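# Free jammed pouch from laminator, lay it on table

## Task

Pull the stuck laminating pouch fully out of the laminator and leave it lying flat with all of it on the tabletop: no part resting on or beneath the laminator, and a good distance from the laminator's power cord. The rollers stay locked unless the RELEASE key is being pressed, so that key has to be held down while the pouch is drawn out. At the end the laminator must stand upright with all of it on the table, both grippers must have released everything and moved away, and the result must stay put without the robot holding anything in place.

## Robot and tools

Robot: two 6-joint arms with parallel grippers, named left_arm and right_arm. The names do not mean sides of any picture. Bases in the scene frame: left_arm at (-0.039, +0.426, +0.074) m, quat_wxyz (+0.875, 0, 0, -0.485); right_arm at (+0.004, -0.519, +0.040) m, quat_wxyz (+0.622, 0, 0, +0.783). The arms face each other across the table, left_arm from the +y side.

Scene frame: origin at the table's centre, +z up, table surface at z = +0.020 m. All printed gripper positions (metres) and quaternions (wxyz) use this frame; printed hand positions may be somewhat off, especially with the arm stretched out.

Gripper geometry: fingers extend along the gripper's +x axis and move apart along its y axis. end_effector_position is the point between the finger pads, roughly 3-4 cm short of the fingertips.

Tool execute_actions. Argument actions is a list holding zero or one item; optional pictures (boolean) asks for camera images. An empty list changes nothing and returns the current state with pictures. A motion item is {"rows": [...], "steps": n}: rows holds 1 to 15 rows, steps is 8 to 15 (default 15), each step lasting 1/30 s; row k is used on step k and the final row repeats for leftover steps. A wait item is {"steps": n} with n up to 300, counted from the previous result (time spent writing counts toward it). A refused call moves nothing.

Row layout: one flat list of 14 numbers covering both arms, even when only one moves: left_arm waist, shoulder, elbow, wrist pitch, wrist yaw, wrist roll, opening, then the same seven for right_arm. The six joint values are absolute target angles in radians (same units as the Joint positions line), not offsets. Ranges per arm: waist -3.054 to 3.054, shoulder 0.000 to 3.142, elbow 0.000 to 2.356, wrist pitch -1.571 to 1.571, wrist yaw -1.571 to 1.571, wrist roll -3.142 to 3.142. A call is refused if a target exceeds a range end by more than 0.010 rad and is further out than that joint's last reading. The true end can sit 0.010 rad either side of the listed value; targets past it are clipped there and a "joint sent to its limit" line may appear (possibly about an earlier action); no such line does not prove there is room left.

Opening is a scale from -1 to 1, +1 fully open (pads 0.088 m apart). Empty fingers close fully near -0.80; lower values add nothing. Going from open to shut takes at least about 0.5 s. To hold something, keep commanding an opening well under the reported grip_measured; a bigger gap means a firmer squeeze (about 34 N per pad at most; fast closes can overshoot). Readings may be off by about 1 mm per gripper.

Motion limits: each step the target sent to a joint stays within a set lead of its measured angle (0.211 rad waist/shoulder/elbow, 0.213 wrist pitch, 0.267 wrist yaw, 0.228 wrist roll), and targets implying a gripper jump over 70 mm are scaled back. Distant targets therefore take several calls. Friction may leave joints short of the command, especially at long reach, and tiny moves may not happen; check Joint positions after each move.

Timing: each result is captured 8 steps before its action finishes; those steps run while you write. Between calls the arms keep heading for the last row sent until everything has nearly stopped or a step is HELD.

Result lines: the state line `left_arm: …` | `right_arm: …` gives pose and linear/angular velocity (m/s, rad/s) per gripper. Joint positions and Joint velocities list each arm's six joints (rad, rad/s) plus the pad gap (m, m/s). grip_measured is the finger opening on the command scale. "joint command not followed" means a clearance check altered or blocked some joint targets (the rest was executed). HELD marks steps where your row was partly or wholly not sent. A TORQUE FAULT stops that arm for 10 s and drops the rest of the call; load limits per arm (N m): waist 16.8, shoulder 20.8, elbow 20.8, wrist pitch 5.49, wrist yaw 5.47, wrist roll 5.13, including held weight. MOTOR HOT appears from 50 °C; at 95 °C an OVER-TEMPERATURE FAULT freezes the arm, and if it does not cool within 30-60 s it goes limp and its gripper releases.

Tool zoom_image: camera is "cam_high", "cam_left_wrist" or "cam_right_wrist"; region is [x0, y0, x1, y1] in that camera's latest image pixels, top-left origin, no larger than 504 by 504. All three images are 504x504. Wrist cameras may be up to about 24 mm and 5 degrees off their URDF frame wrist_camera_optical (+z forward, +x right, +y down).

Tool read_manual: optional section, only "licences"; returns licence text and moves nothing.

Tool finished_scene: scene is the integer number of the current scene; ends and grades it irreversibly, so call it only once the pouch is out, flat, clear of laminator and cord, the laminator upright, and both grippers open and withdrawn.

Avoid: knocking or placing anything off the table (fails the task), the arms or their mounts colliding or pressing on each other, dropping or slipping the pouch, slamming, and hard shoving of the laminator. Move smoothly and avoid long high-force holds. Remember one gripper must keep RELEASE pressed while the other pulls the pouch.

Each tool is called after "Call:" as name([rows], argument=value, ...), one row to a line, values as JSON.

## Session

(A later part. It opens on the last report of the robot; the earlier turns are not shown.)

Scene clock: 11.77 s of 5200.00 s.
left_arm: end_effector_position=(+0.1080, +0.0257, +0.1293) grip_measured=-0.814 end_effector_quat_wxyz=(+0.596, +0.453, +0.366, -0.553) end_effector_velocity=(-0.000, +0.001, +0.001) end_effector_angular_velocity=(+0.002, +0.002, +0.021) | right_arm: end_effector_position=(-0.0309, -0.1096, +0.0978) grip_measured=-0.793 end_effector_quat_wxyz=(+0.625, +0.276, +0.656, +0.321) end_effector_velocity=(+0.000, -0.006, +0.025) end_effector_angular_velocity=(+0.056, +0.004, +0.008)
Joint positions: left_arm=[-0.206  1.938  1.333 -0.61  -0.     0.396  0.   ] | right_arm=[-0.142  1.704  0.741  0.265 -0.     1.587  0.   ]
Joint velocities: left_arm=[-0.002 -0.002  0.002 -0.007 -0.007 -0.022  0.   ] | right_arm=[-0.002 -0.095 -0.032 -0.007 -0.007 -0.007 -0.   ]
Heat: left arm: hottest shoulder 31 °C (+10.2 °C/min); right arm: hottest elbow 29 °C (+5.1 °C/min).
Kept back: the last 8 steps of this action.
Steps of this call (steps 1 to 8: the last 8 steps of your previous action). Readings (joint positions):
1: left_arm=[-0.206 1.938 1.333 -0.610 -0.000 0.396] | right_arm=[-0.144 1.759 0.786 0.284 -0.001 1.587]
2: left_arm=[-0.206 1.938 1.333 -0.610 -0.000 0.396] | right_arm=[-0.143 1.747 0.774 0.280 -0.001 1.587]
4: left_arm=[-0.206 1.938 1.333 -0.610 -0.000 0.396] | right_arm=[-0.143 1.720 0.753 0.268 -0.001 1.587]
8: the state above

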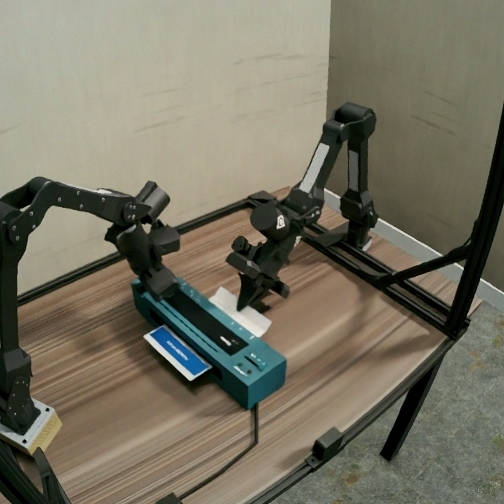

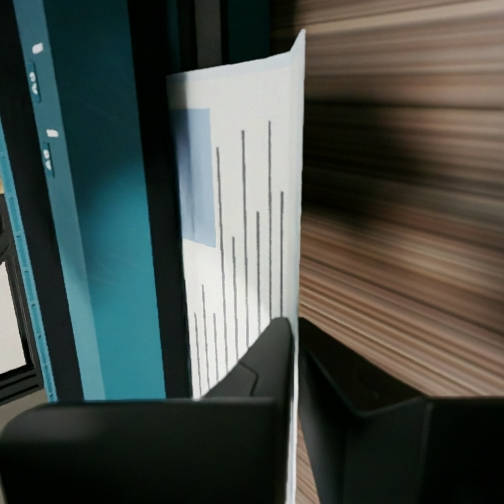

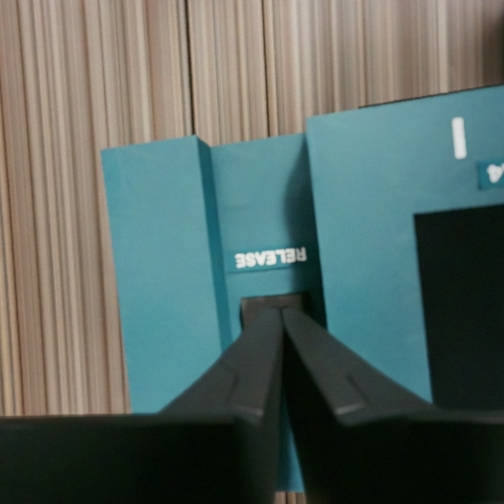

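Call:
execute_actions([
  {"rows":[[-0.203,1.96,1.31,-0.62,0,0.4,-0.85,-0.142,1.53,0.585,0.18,0,1.59,-1]],"steps":8},
])

Call:
execute_actions([
  {"rows":[[-0.203,1.96,1.31,-0.62,0,0.4,-0.85,-0.14,1.44,0.525,0.14,0,1.59,-1]],"steps":8},
])

Call:
execute_actions([
  {"rows":[[-0.203,1.96,1.31,-0.62,0,0.4,-0.85,-0.138,1.345,0.46,0.10,0,1.59,-1]],"steps":8},
])

Call:
execute_actions([
  {"rows":[[-0.203,1.96,1.31,-0.62,0,0.4,-0.85,-0.136,1.247,0.398,0.06,0,1.59,-1]],"steps":8},
])

Call:
execute_actions([
  {"rows":[[-0.203,1.96,1.31,-0.62,0,0.4,-0.85,-0.136,1.135,0.345,-0.005,0,1.59,-1]],"steps":8},
])

Call:
execute_actions([
  {"rows":[[-0.203,1.96,1.31,-0.62,0,0.4,-0.85,-0.136,1.013,0.293,-0.08,0,1.59,-1]],"steps":8},
])

Call:
execute_actions([
  {"rows":[[-0.203,1.8,1.36,-0.7,0,0.4,-0.85,-0.136,0.9,0.255,-0.18,0,1.59,-1]],"steps":10},
])

Call:
execute_actions([
  {"rows":[[-0.203,0.95,0.85,-0.8,0,0.4,-0.5,-0.136,0.78,0.225,-0.34,0,1.59,-1]]},
])

Call:
execute_actions([
  {"steps":10},
], pictures=true)

Scene clock: 12.53 s of 5200.00 s.
left_arm: end_effector_position=(+0.1080, +0.0257, +0.1293) grip_measured=-0.814 end_effector_quat_wxyz=(+0.596, +0.453, +0.366, -0.553) end_effector_velocity=(+0.000, -0.001, +0.003) end_effector_angular_velocity=(-0.012, -0.003, +0.021) | right_arm: end_effector_position=(-0.0297, -0.1329, +0.0998) grip_measured=-0.793 end_effector_quat_wxyz=(+0.628, +0.270, +0.658, +0.316) end_effector_velocity=(+0.000, -0.002, -0.001) end_effector_angular_velocity=(-0.006, -0.011, +0.002)
Joint positions: left_arm=[-0.206  1.938  1.333 -0.61  -0.     0.396  0.   ] | right_arm=[-0.14   1.616  0.667  0.233  0.     1.588  0.   ]
Joint velocities: left_arm=[-0.002 -0.007 -0.002  0.007 -0.007 -0.022  0.   ] | right_arm=[ 0.002 -0.002 -0.002 -0.007  0.007 -0.007  0.   ]
Heat: left arm: hottest shoulder 31 °C (+9.6 °C/min); right arm: hottest elbow 29 °C (+4.8 °C/min).
Kept back: the last 8 steps of this action.
Steps of this call (steps 1 to 8: the last 8 steps of your previous action; steps 9 to 23: the robot went on to your last target). Readings (joint positions):
1: left_arm=[-0.206 1.938 1.333 -0.610 -0.000 0.396] | right_arm=[-0.142 1.691 0.733 0.265 -0.000 1.587]
2: left_arm=[-0.206 1.938 1.333 -0.610 -0.000 0.396] | right_arm=[-0.142 1.675 0.720 0.255 -0.000 1.587]
4: left_arm=[-0.206 1.938 1.333 -0.610 -0.000 0.396] | right_arm=[-0.141 1.644 0.693 0.240 -0.000 1.587]
8: left_arm=[-0.206 1.938 1.333 -0.610 -0.000 0.396] | right_arm=[-0.141 1.628 0.670 0.233 -0.000 1.588]
23: the state above

Scene clock: 12.80 s of 5200.00 s.
left_arm: end_effector_position=(+0.1080, +0.0257, +0.1293) grip_measured=-0.814 end_effector_quat_wxyz=(+0.596, +0.453, +0.366, -0.553) end_effector_velocity=(+0.000, -0.001, +0.001) end_effector_angular_velocity=(-0.002, -0.016, -0.020) | right_arm: end_effector_position=(-0.0285, -0.1549, +0.0958) grip_measured=-0.793 end_effector_quat_wxyz=(+0.633, +0.258, +0.663, +0.305) end_effector_velocity=(+0.002, -0.004, +0.012) end_effector_angular_velocity=(+0.032, +0.003, -0.013)
Joint positions: left_arm=[-0.206  1.938  1.333 -0.61  -0.     0.396  0.   ] | right_arm=[-0.138  1.547  0.605  0.191  0.     1.589  0.   ]
Joint velocities: left_arm=[-0.002 -0.002 -0.002  0.007 -0.007  0.022  0.   ] | right_arm=[-0.002 -0.056 -0.017 -0.007  0.007  0.007 -0.001]
Heat: left arm: hottest shoulder 31 °C (+9.4 °C/min); right arm: hottest elbow 29 °C (+4.7 °C/min).
Kept back: the last 8 steps of this action.
Steps of this call (steps 1 to 8: the last 8 steps of your previous action). Readings (joint positions):
1: left_arm=[-0.206 1.938 1.333 -0.610 -0.000 0.396] | right_arm=[-0.140 1.605 0.660 0.232 0.000 1.588]
2: left_arm=[-0.206 1.938 1.333 -0.610 -0.000 0.396] | right_arm=[-0.140 1.590 0.651 0.219 0.000 1.588]
4: left_arm=[-0.206 1.938 1.333 -0.610 -0.000 0.396] | right_arm=[-0.139 1.562 0.627 0.203 0.000 1.588]
8: the state above

Scene clock: 13.07 s of 5200.00 s.
left_arm: end_effector_position=(+0.1080, +0.0257, +0.1293) grip_measured=-0.814 end_effector_quat_wxyz=(+0.596, +0.453, +0.366, -0.553) end_effector_velocity=(-0.003, +0.001, +0.002) end_effector_angular_velocity=(+0.001, +0.005, -0.012) | right_arm: end_effector_position=(-0.0273, -0.1749, +0.0987) grip_measured=-0.793 end_effector_quat_wxyz=(+0.634, +0.255, +0.665, +0.302) end_effector_velocity=(-0.001, -0.051, -0.039) end_effector_angular_velocity=(-0.149, -0.004, +0.028)
Joint positions: left_arm=[-0.206  1.938  1.333 -0.61  -0.     0.396  0.   ] | right_arm=[-0.136  1.457  0.547  0.151  0.     1.589  0.   ]
Joint velocities: left_arm=[-0.002 -0.007 -0.002 -0.007  0.007  0.007  0.   ] | right_arm=[ 0.007 -0.066 -0.134 -0.081 -0.022 -0.007 -0.   ]
Heat: left arm: hottest shoulder 31 °C (+9.2 °C/min); right arm: hottest elbow 29 °C (+4.6 °C/min).
Kept back: the last 8 steps of this action.
Steps of this call (steps 1 to 8: the last 8 steps of your previous action). Readings (joint positions):
1: left_arm=[-0.206 1.938 1.333 -0.610 -0.000 0.396] | right_arm=[-0.138 1.533 0.598 0.191 0.000 1.589]
2: left_arm=[-0.206 1.938 1.333 -0.610 -0.000 0.396] | right_arm=[-0.138 1.515 0.590 0.183 0.000 1.589]
4: left_arm=[-0.206 1.938 1.333 -0.610 -0.000 0.396] | right_arm=[-0.137 1.477 0.569 0.165 0.000 1.589]
8: the state above

Scene clock: 13.33 s of 5200.00 s.
left_arm: end_effector_position=(+0.1080, +0.0257, +0.1293) grip_measured=-0.814 end_effector_quat_wxyz=(+0.596, +0.453, +0.366, -0.553) end_effector_velocity=(-0.002, +0.005, -0.001) end_effector_angular_velocity=(+0.022, +0.004, +0.007) | right_arm: end_effector_position=(-0.0263, -0.1920, +0.1044) grip_measured=-0.793 end_effector_quat_wxyz=(+0.632, +0.258, +0.664, +0.306) end_effector_velocity=(+0.001, -0.009, +0.020) end_effector_angular_velocity=(+0.061, +0.005, +0.008)
Joint positions: left_arm=[-0.206  1.938  1.333 -0.61  -0.     0.396  0.   ] | right_arm=[-0.134  1.362  0.492  0.122  0.001  1.59   0.   ]
Joint velocities: left_arm=[-0.002 -0.002 -0.002 -0.022 -0.007 -0.007  0.   ] | right_arm=[-0.002 -0.12  -0.037 -0.022 -0.007 -0.007 -0.   ]
Heat: left arm: hottest shoulder 31 °C (+9.0 °C/min); right arm: hottest elbow 29 °C (+4.5 °C/min).
Kept back: the last 8 steps of this action.
Steps of this call (steps 1 to 8: the last 8 steps of your previous action). Readings (joint positions):
1: left_arm=[-0.206 1.938 1.333 -0.610 -0.000 0.396] | right_arm=[-0.136 1.443 0.535 0.147 0.000 1.589]
2: left_arm=[-0.206 1.938 1.333 -0.610 -0.000 0.396] | right_arm=[-0.136 1.424 0.523 0.140 0.000 1.589]
4: left_arm=[-0.206 1.938 1.333 -0.610 -0.000 0.396] | right_arm=[-0.135 1.387 0.502 0.123 0.000 1.589]
8: the state above

Scene clock: 13.60 s of 5200.00 s.
left_arm: end_effector_position=(+0.1079, +0.0256, +0.1293) grip_measured=-0.814 end_effector_quat_wxyz=(+0.596, +0.453, +0.366, -0.553) end_effector_velocity=(-0.001, +0.002, -0.000) end_effector_angular_velocity=(+0.004, +0.011, +0.007) | right_arm: end_effector_position=(-0.0242, -0.2206, +0.0936) grip_measured=-0.793 end_effector_quat_wxyz=(+0.638, +0.243, +0.669, +0.292) end_effector_velocity=(-0.001, -0.020, +0.001) end_effector_angular_velocity=(+0.021, +0.013, +0.018)
Joint positions: left_arm=[-0.206  1.938  1.333 -0.61   0.     0.396  0.   ] | right_arm=[-0.133  1.27   0.41   0.066 -0.001  1.59   0.   ]
Joint velocities: left_arm=[ 0.002 -0.002 -0.002 -0.007  0.007 -0.007  0.   ] | right_arm=[-0.002 -0.11  -0.081 -0.007 -0.022 -0.007 -0.   ]
Heat: left arm: hottest shoulder 31 °C (+8.8 °C/min); right arm: hottest elbow 29 °C (+4.4 °C/min).
Kept back: the last 8 steps of this action.
Steps of this call (steps 1 to 8: the last 8 steps of your previous action). Readings (joint positions):
1: left_arm=[-0.206 1.938 1.333 -0.610 0.000 0.396] | right_arm=[-0.134 1.346 0.484 0.121 0.001 1.590]
2: left_arm=[-0.206 1.938 1.333 -0.610 0.000 0.396] | right_arm=[-0.134 1.324 0.474 0.105 0.000 1.590]
4: left_arm=[-0.206 1.938 1.333 -0.610 0.000 0.396] | right_arm=[-0.133 1.287 0.446 0.076 -0.000 1.590]
8: the state above

Scene clock: 13.87 s of 5200.00 s.
left_arm: end_effector_position=(+0.1079, +0.0256, +0.1293) grip_measured=-0.814 end_effector_quat_wxyz=(+0.596, +0.453, +0.366, -0.553) end_effector_velocity=(-0.001, +0.002, -0.000) end_effector_angular_velocity=(+0.010, -0.006, -0.007) | right_arm: end_effector_position=(-0.0225, -0.2382, +0.0983) grip_measured=-0.793 end_effector_quat_wxyz=(+0.637, +0.245, +0.668, +0.295) end_effector_velocity=(+0.005, -0.032, -0.013) end_effector_angular_velocity=(-0.055, -0.016, -0.002)
Joint positions: left_arm=[-0.206  1.938  1.333 -0.61   0.     0.396  0.   ] | right_arm=[-0.133  1.156  0.363  0.008 -0.001  1.59   0.   ]
Joint velocities: left_arm=[-0.002 -0.002 -0.002 -0.007 -0.007  0.007  0.   ] | right_arm=[-0.002 -0.12  -0.081 -0.095  0.007 -0.007 -0.   ]
Heat: left arm: hottest shoulder 31 °C (+8.7 °C/min); right arm: hottest elbow 29 °C (+4.3 °C/min).
Kept back: the last 8 steps of this action.
Steps of this call (steps 1 to 8: the last 8 steps of your previous action). Readings (joint positions):
1: left_arm=[-0.206 1.938 1.333 -0.610 0.000 0.396] | right_arm=[-0.133 1.252 0.403 0.058 -0.001 1.590]
2: left_arm=[-0.206 1.938 1.333 -0.610 0.000 0.396] | right_arm=[-0.133 1.226 0.393 0.042 -0.001 1.591]
4: left_arm=[-0.206 1.938 1.333 -0.610 0.000 0.396] | right_arm=[-0.133 1.185 0.377 0.025 -0.001 1.590]
8: the state above

Scene clock: 14.20 s of 5200.00 s.
left_arm: end_effector_position=(+0.1058, +0.0314, +0.1379) grip_measured=-0.814 end_effector_quat_wxyz=(+0.594, +0.454, +0.370, -0.552) end_effector_velocity=(-0.060, +0.170, +0.158) end_effector_angular_velocity=(+0.394, +0.126, +0.012) | right_arm: end_effector_position=(-0.0198, -0.2668, +0.0971) grip_measured=-0.793 end_effector_quat_wxyz=(+0.639, +0.240, +0.670, +0.290) end_effector_velocity=(+0.013, -0.138, -0.008) end_effector_angular_velocity=(-0.074, -0.017, +0.018)
Joint positions: left_arm=[-0.206  1.911  1.334 -0.647  0.     0.396  0.   ] | right_arm=[-0.133  0.99   0.297 -0.108 -0.001  1.591  0.   ]
Joint velocities: left_arm=[-0.002 -0.579 -0.002 -0.989 -0.022 -0.007  0.   ] | right_arm=[-0.002 -0.857 -0.295 -0.637 -0.007 -0.022 -0.   ]
Heat: left arm: hottest shoulder 31 °C (+8.5 °C/min); right arm: hottest elbow 29 °C (+4.2 °C/min).
Steps of this call (steps 1 to 8: the last 8 steps of your previous action; steps 9 to 10: the first 2 steps of this action). Readings (joint positions):
9: left_arm=[-0.206 1.925 1.334 -0.617 0.000 0.396] | right_arm=[-0.133 1.016 0.305 -0.084 -0.001 1.591]
10: the state above

Scene clock: 14.70 s of 5200.00 s.
left_arm: end_effector_position=(+0.0726, +0.1217, +0.1760) grip_measured=-0.560 end_effector_quat_wxyz=(+0.586, +0.459, +0.379, -0.549) end_effector_velocity=(-0.132, +0.359, -0.005) end_effector_angular_velocity=(+0.108, +0.040, +0.021) | right_arm: end_effector_position=(-0.0162, -0.3047, +0.0852) grip_measured=-0.793 end_effector_quat_wxyz=(+0.650, +0.215, +0.678, +0.266) end_effector_velocity=(+0.002, -0.038, -0.014) end_effector_angular_velocity=(-0.085, -0.007, +0.013)
Joint positions: left_arm=[-0.206  1.533  1.061 -0.778  0.     0.397  0.012] | right_arm=[-0.133  0.805  0.238 -0.309 -0.001  1.59   0.   ]
Joint velocities: left_arm=[-0.002 -1.375 -1.306 -0.183 -0.007 -0.022  0.023] | right_arm=[ 0.002 -0.178 -0.051 -0.212 -0.007 -0.007 -0.   ]
Heat: left arm: hottest shoulder 32 °C (+12.2 °C/min); right arm: hottest elbow 29 °C (+4.1 °C/min).
Steps of this call (steps 1 to 8: the last 8 steps of your previous action; steps 9 to 15: the first 7 steps of this action). Readings (joint positions):
9: left_arm=[-0.206 1.794 1.327 -0.689 0.000 0.397] | right_arm=[-0.133 0.896 0.266 -0.195 -0.001 1.591]
10: left_arm=[-0.206 1.760 1.288 -0.722 0.000 0.397] | right_arm=[-0.133 0.868 0.261 -0.231 -0.001 1.591]
12: left_arm=[-0.206 1.670 1.193 -0.763 0.000 0.397] | right_arm=[-0.133 0.830 0.248 -0.275 -0.001 1.591]
15: the state above

Scene clock: 15.03 s of 5200.00 s.
left_arm: end_effector_position=(+0.0523, +0.1766, +0.2315) grip_measured=-0.505 end_effector_quat_wxyz=(+0.647, +0.414, +0.294, -0.569) end_effector_velocity=(-0.024, +0.076, +0.289) end_effector_angular_velocity=(-1.117, -0.435, +0.008) | right_arm: end_effector_position=(-0.0158, -0.3084, +0.0847) grip_measured=-0.793 end_effector_quat_wxyz=(+0.651, +0.213, +0.679, +0.263) end_effector_velocity=(-0.002, -0.004, -0.001) end_effector_angular_velocity=(-0.008, +0.012, +0.017)
Joint positions: left_arm=[-0.206  1.095  0.875 -0.799  0.     0.397  0.014] | right_arm=[-0.133  0.785  0.236 -0.334 -0.001  1.59   0.   ]
Joint velocities: left_arm=[ 0.002 -1.263 -0.056 -0.007 -0.022  0.007  0.002] | right_arm=[-0.002 -0.017 -0.002 -0.022 -0.022 -0.007 -0.   ]
Heat: left arm: hottest shoulder 32 °C (+12.0 °C/min); right arm: hottest elbow 29 °C (+4.0 °C/min).
Kept back: nothing.
Steps of this call (steps 1 to 8: the last 8 steps of your previous action; steps 9 to 10: the robot went on to your last target). Readings (joint positions):
1: left_arm=[-0.206 1.488 1.017 -0.784 0.000 0.397] | right_arm=[-0.133 0.801 0.237 -0.315 -0.001 1.590]
2: left_arm=[-0.206 1.443 0.979 -0.791 0.000 0.397] | right_arm=[-0.133 0.797 0.237 -0.319 -0.001 1.590]
4: left_arm=[-0.206 1.358 0.922 -0.799 0.000 0.397] | right_arm=[-0.133 0.791 0.237 -0.326 -0.001 1.590]
8: left_arm=[-0.206 1.183 0.881 -0.799 0.000 0.397] | right_arm=[-0.133 0.786 0.236 -0.333 -0.001 1.590]
10: the state above

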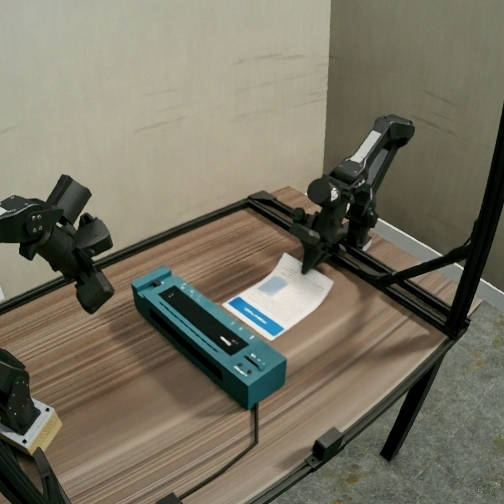

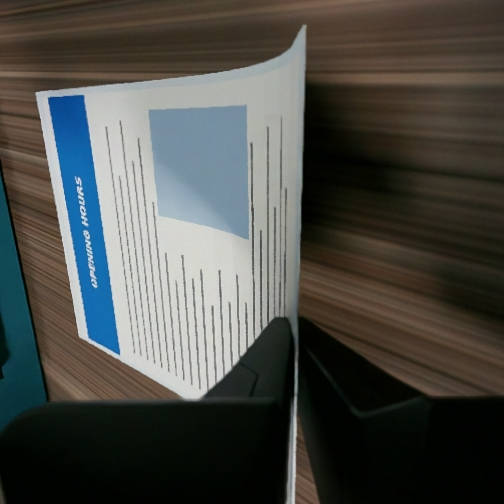

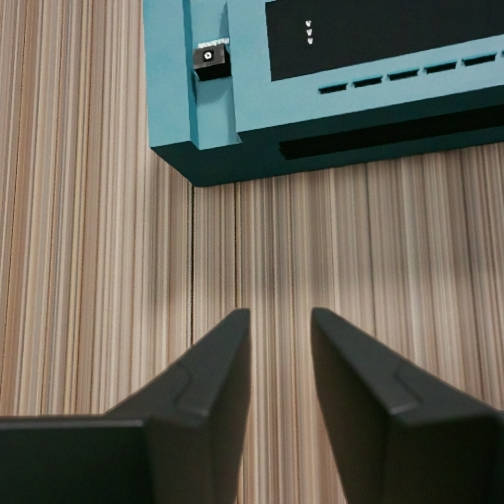

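Call:
execute_actions([
  {"rows":[[-0.203,0.95,0.85,-0.8,0,0.4,-0.5,-0.136,0.72,0.235,-0.44,0,1.59,0.15]]},
])

Call:
execute_actions([
  {"rows":[[-0.203,0.95,0.85,-0.8,0,0.4,-0.5,-0.136,0.58,0.28,-0.66,0,1.59,0.15]],"steps":10},
])

Call:
execute_actions([
  {"rows":[[-0.203,0.95,0.85,-0.8,0,0.4,-0.5,-0.136,0.45,0.4,-0.87,0,1.59,0.15]],"steps":10},
])

Call:
execute_actions([
  {"rows":[[-0.203,0.95,0.85,-0.8,0,0.4,-0.5,-0.136,0.45,0.65,-0.95,0,1.59,0.15]]},
])

Call:
execute_actions([
  {"steps":10},
], pictures=true)

Scene clock: 16.77 s of 5200.00 s.
left_arm: end_effector_position=(+0.0483, +0.1877, +0.2589) grip_measured=-0.500 end_effector_quat_wxyz=(+0.676, +0.389, +0.247, -0.576) end_effector_velocity=(-0.000, +0.002, -0.001) end_effector_angular_velocity=(+0.010, -0.007, -0.004) | right_arm: end_effector_position=(-0.0147, -0.3198, +0.0827) grip_measured=-0.178 end_effector_quat_wxyz=(+0.656, +0.202, +0.682, +0.252) end_effector_velocity=(+0.002, -0.024, -0.007) end_effector_angular_velocity=(-0.080, -0.006, +0.008)
Joint positions: left_arm=[-0.206  0.957  0.86  -0.799  0.     0.397  0.014] | right_arm=[-0.133  0.733  0.236 -0.419 -0.001  1.591  0.03 ]
Joint velocities: left_arm=[-0.002 -0.002 -0.002 -0.007 -0.007  0.007 -0.   ] | right_arm=[-0.002 -0.09  -0.002 -0.168 -0.007 -0.007  0.175]
Heat: left arm: hottest shoulder 32 °C (+10.7 °C/min); right arm: hottest elbow 29 °C (+3.6 °C/min).
Steps of this call (steps 1 to 30: the robot went on to your last target; steps 31 to 45: nothing new was sent; steps 46 to 52: the first 7 steps of this action). Readings (joint positions):
46: left_arm=[-0.206 0.957 0.860 -0.799 0.000 0.397] | right_arm=[-0.133 0.775 0.236 -0.354 -0.001 1.591]
47: left_arm=[-0.206 0.957 0.860 -0.799 0.000 0.397] | right_arm=[-0.133 0.762 0.235 -0.375 -0.001 1.591]
49: left_arm=[-0.206 0.957 0.860 -0.799 0.000 0.397] | right_arm=[-0.133 0.746 0.236 -0.402 -0.001 1.591]
52: the state above

Scene clock: 17.10 s of 5200.00 s.
left_arm: end_effector_position=(+0.0482, +0.1877, +0.2589) grip_measured=-0.500 end_effector_quat_wxyz=(+0.676, +0.388, +0.247, -0.576) end_effector_velocity=(-0.002, +0.001, -0.000) end_effector_angular_velocity=(-0.004, +0.019, +0.010) | right_arm: end_effector_position=(-0.0136, -0.3319, +0.0832) grip_measured=+0.134 end_effector_quat_wxyz=(+0.661, +0.190, +0.686, +0.240) end_effector_velocity=(+0.010, -0.131, +0.047) end_effector_angular_velocity=(-0.145, -0.000, +0.016)
Joint positions: left_arm=[-0.206  0.957  0.86  -0.799  0.     0.397  0.014] | right_arm=[-0.133  0.677  0.246 -0.521 -0.001  1.591  0.046]
Joint velocities: left_arm=[-0.002 -0.007 -0.002 -0.007  0.007 -0.022  0.   ] | right_arm=[-0.002 -0.945  0.105 -1.194 -0.022 -0.007  0.006]
Heat: left arm: hottest shoulder 32 °C (+10.5 °C/min); right arm: hottest elbow 29 °C (+3.5 °C/min).
Steps of this call (steps 1 to 8: the last 8 steps of your previous action; steps 9 to 10: the first 2 steps of this action). Readings (joint positions):
9: left_arm=[-0.206 0.957 0.860 -0.799 0.000 0.397] | right_arm=[-0.133 0.706 0.241 -0.473 -0.001 1.591]
10: the state above

Scene clock: 17.43 s of 5200.00 s.
left_arm: end_effector_position=(+0.0482, +0.1877, +0.2588) grip_measured=-0.500 end_effector_quat_wxyz=(+0.676, +0.389, +0.247, -0.576) end_effector_velocity=(-0.000, +0.002, -0.001) end_effector_angular_velocity=(+0.004, +0.010, +0.019) | right_arm: end_effector_position=(-0.0117, -0.3518, +0.0984) grip_measured=+0.149 end_effector_quat_wxyz=(+0.664, +0.180, +0.688, +0.231) end_effector_velocity=(+0.003, -0.047, +0.220) end_effector_angular_velocity=(+0.405, +0.049, +0.000)
Joint positions: left_arm=[-0.206  0.957  0.86  -0.799  0.     0.397  0.014] | right_arm=[-0.133  0.548  0.302 -0.734 -0.001  1.591  0.046]
Joint velocities: left_arm=[-0.002 -0.002 -0.002 -0.007 -0.007 -0.022  0.   ] | right_arm=[ 0.002 -0.891  0.579 -1.062 -0.007  0.007  0.   ]
Heat: left arm: hottest shoulder 32 °C (+10.3 °C/min); right arm: hottest elbow 29 °C (+3.4 °C/min).
Steps of this call (steps 1 to 8: the last 8 steps of your previous action; steps 9 to 10: the first 2 steps of this action). Readings (joint positions):
9: left_arm=[-0.206 0.957 0.860 -0.799 0.000 0.397] | right_arm=[-0.133 0.574 0.284 -0.684 -0.001 1.591]
10: the state above

Scene clock: 17.93 s of 5200.00 s.
left_arm: end_effector_position=(+0.0482, +0.1877, +0.2588) grip_measured=-0.500 end_effector_quat_wxyz=(+0.676, +0.389, +0.247, -0.576) end_effector_velocity=(-0.001, +0.004, -0.003) end_effector_angular_velocity=(+0.024, -0.002, -0.004) | right_arm: end_effector_position=(-0.0120, -0.3479, +0.2050) grip_measured=+0.150 end_effector_quat_wxyz=(+0.634, +0.252, +0.666, +0.301) end_effector_velocity=(+0.001, -0.019, +0.139) end_effector_angular_velocity=(+0.241, +0.023, +0.008)
Joint positions: left_arm=[-0.206  0.957  0.86  -0.799  0.     0.397  0.014] | right_arm=[-0.133  0.45   0.608 -0.922 -0.001  1.591  0.046]
Joint velocities: left_arm=[-0.002 -0.002 -0.002 -0.022 -0.007  0.007 -0.   ] | right_arm=[-0.002 -0.061  0.437 -0.256 -0.007 -0.007 -0.   ]
Heat: left arm: hottest shoulder 31 °C (+6.7 °C/min); right arm: hottest elbow 30 °C (+6.7 °C/min).
Steps of this call (steps 1 to 8: the last 8 steps of your previous action; steps 9 to 15: the first 7 steps of this action). Readings (joint positions):
9: left_arm=[-0.206 0.957 0.860 -0.799 0.000 0.397] | right_arm=[-0.133 0.462 0.408 -0.880 -0.001 1.591]
10: left_arm=[-0.206 0.957 0.860 -0.799 0.000 0.397] | right_arm=[-0.133 0.463 0.441 -0.904 -0.001 1.591]
12: left_arm=[-0.206 0.957 0.860 -0.799 0.000 0.397] | right_arm=[-0.133 0.460 0.524 -0.906 -0.001 1.590]
15: the state above

Scene clock: 18.27 s of 5200.00 s.
left_arm: end_effector_position=(+0.0482, +0.1877, +0.2588) grip_measured=-0.500 end_effector_quat_wxyz=(+0.676, +0.389, +0.247, -0.576) end_effector_velocity=(-0.001, +0.005, -0.005) end_effector_angular_velocity=(+0.026, +0.008, +0.008) | right_arm: end_effector_position=(-0.0119, -0.3499, +0.2133) grip_measured=+0.150 end_effector_quat_wxyz=(+0.633, +0.255, +0.665, +0.304) end_effector_velocity=(-0.003, -0.002, +0.008) end_effector_angular_velocity=(+0.006, +0.010, +0.019)
Joint positions: left_arm=[-0.206  0.957  0.86  -0.799  0.     0.397  0.014] | right_arm=[-0.133  0.449  0.638 -0.945 -0.001  1.59   0.046]
Joint velocities: left_arm=[-0.002 -0.002 -0.007 -0.022 -0.007 -0.007 -0.   ] | right_arm=[-0.002  0.002  0.032 -0.022 -0.022 -0.007 -0.   ]
Heat: left arm: hottest shoulder 31 °C (+6.6 °C/min); right arm: hottest elbow 30 °C (+6.6 °C/min).
Kept back: nothing.
Steps of this call (steps 1 to 8: the last 8 steps of your previous action; steps 9 to 10: the robot went on to your last target). Readings (joint positions):
1: left_arm=[-0.206 0.957 0.860 -0.799 0.000 0.397] | right_arm=[-0.133 0.449 0.618 -0.929 -0.001 1.591]
2: left_arm=[-0.206 0.957 0.860 -0.799 0.000 0.397] | right_arm=[-0.133 0.449 0.623 -0.935 -0.001 1.590]
4: left_arm=[-0.206 0.957 0.860 -0.799 0.000 0.397] | right_arm=[-0.133 0.449 0.627 -0.941 -0.001 1.590]
8: left_arm=[-0.206 0.957 0.860 -0.799 0.000 0.397] | right_arm=[-0.133 0.449 0.635 -0.944 -0.001 1.590]
10: the state above

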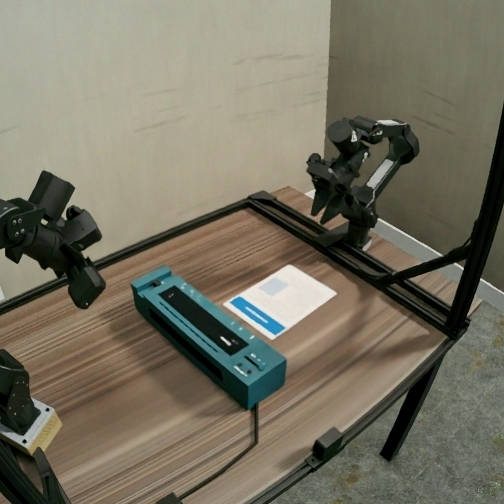

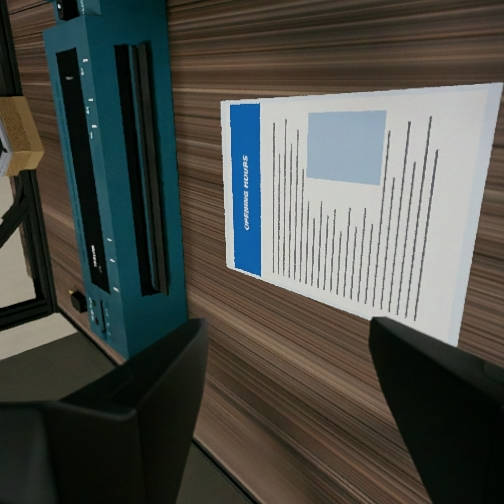

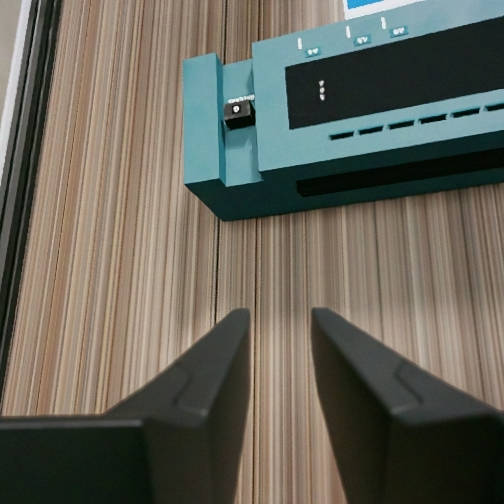

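Call:
finished_scene(scene=2)

The scene is finished: the task was done.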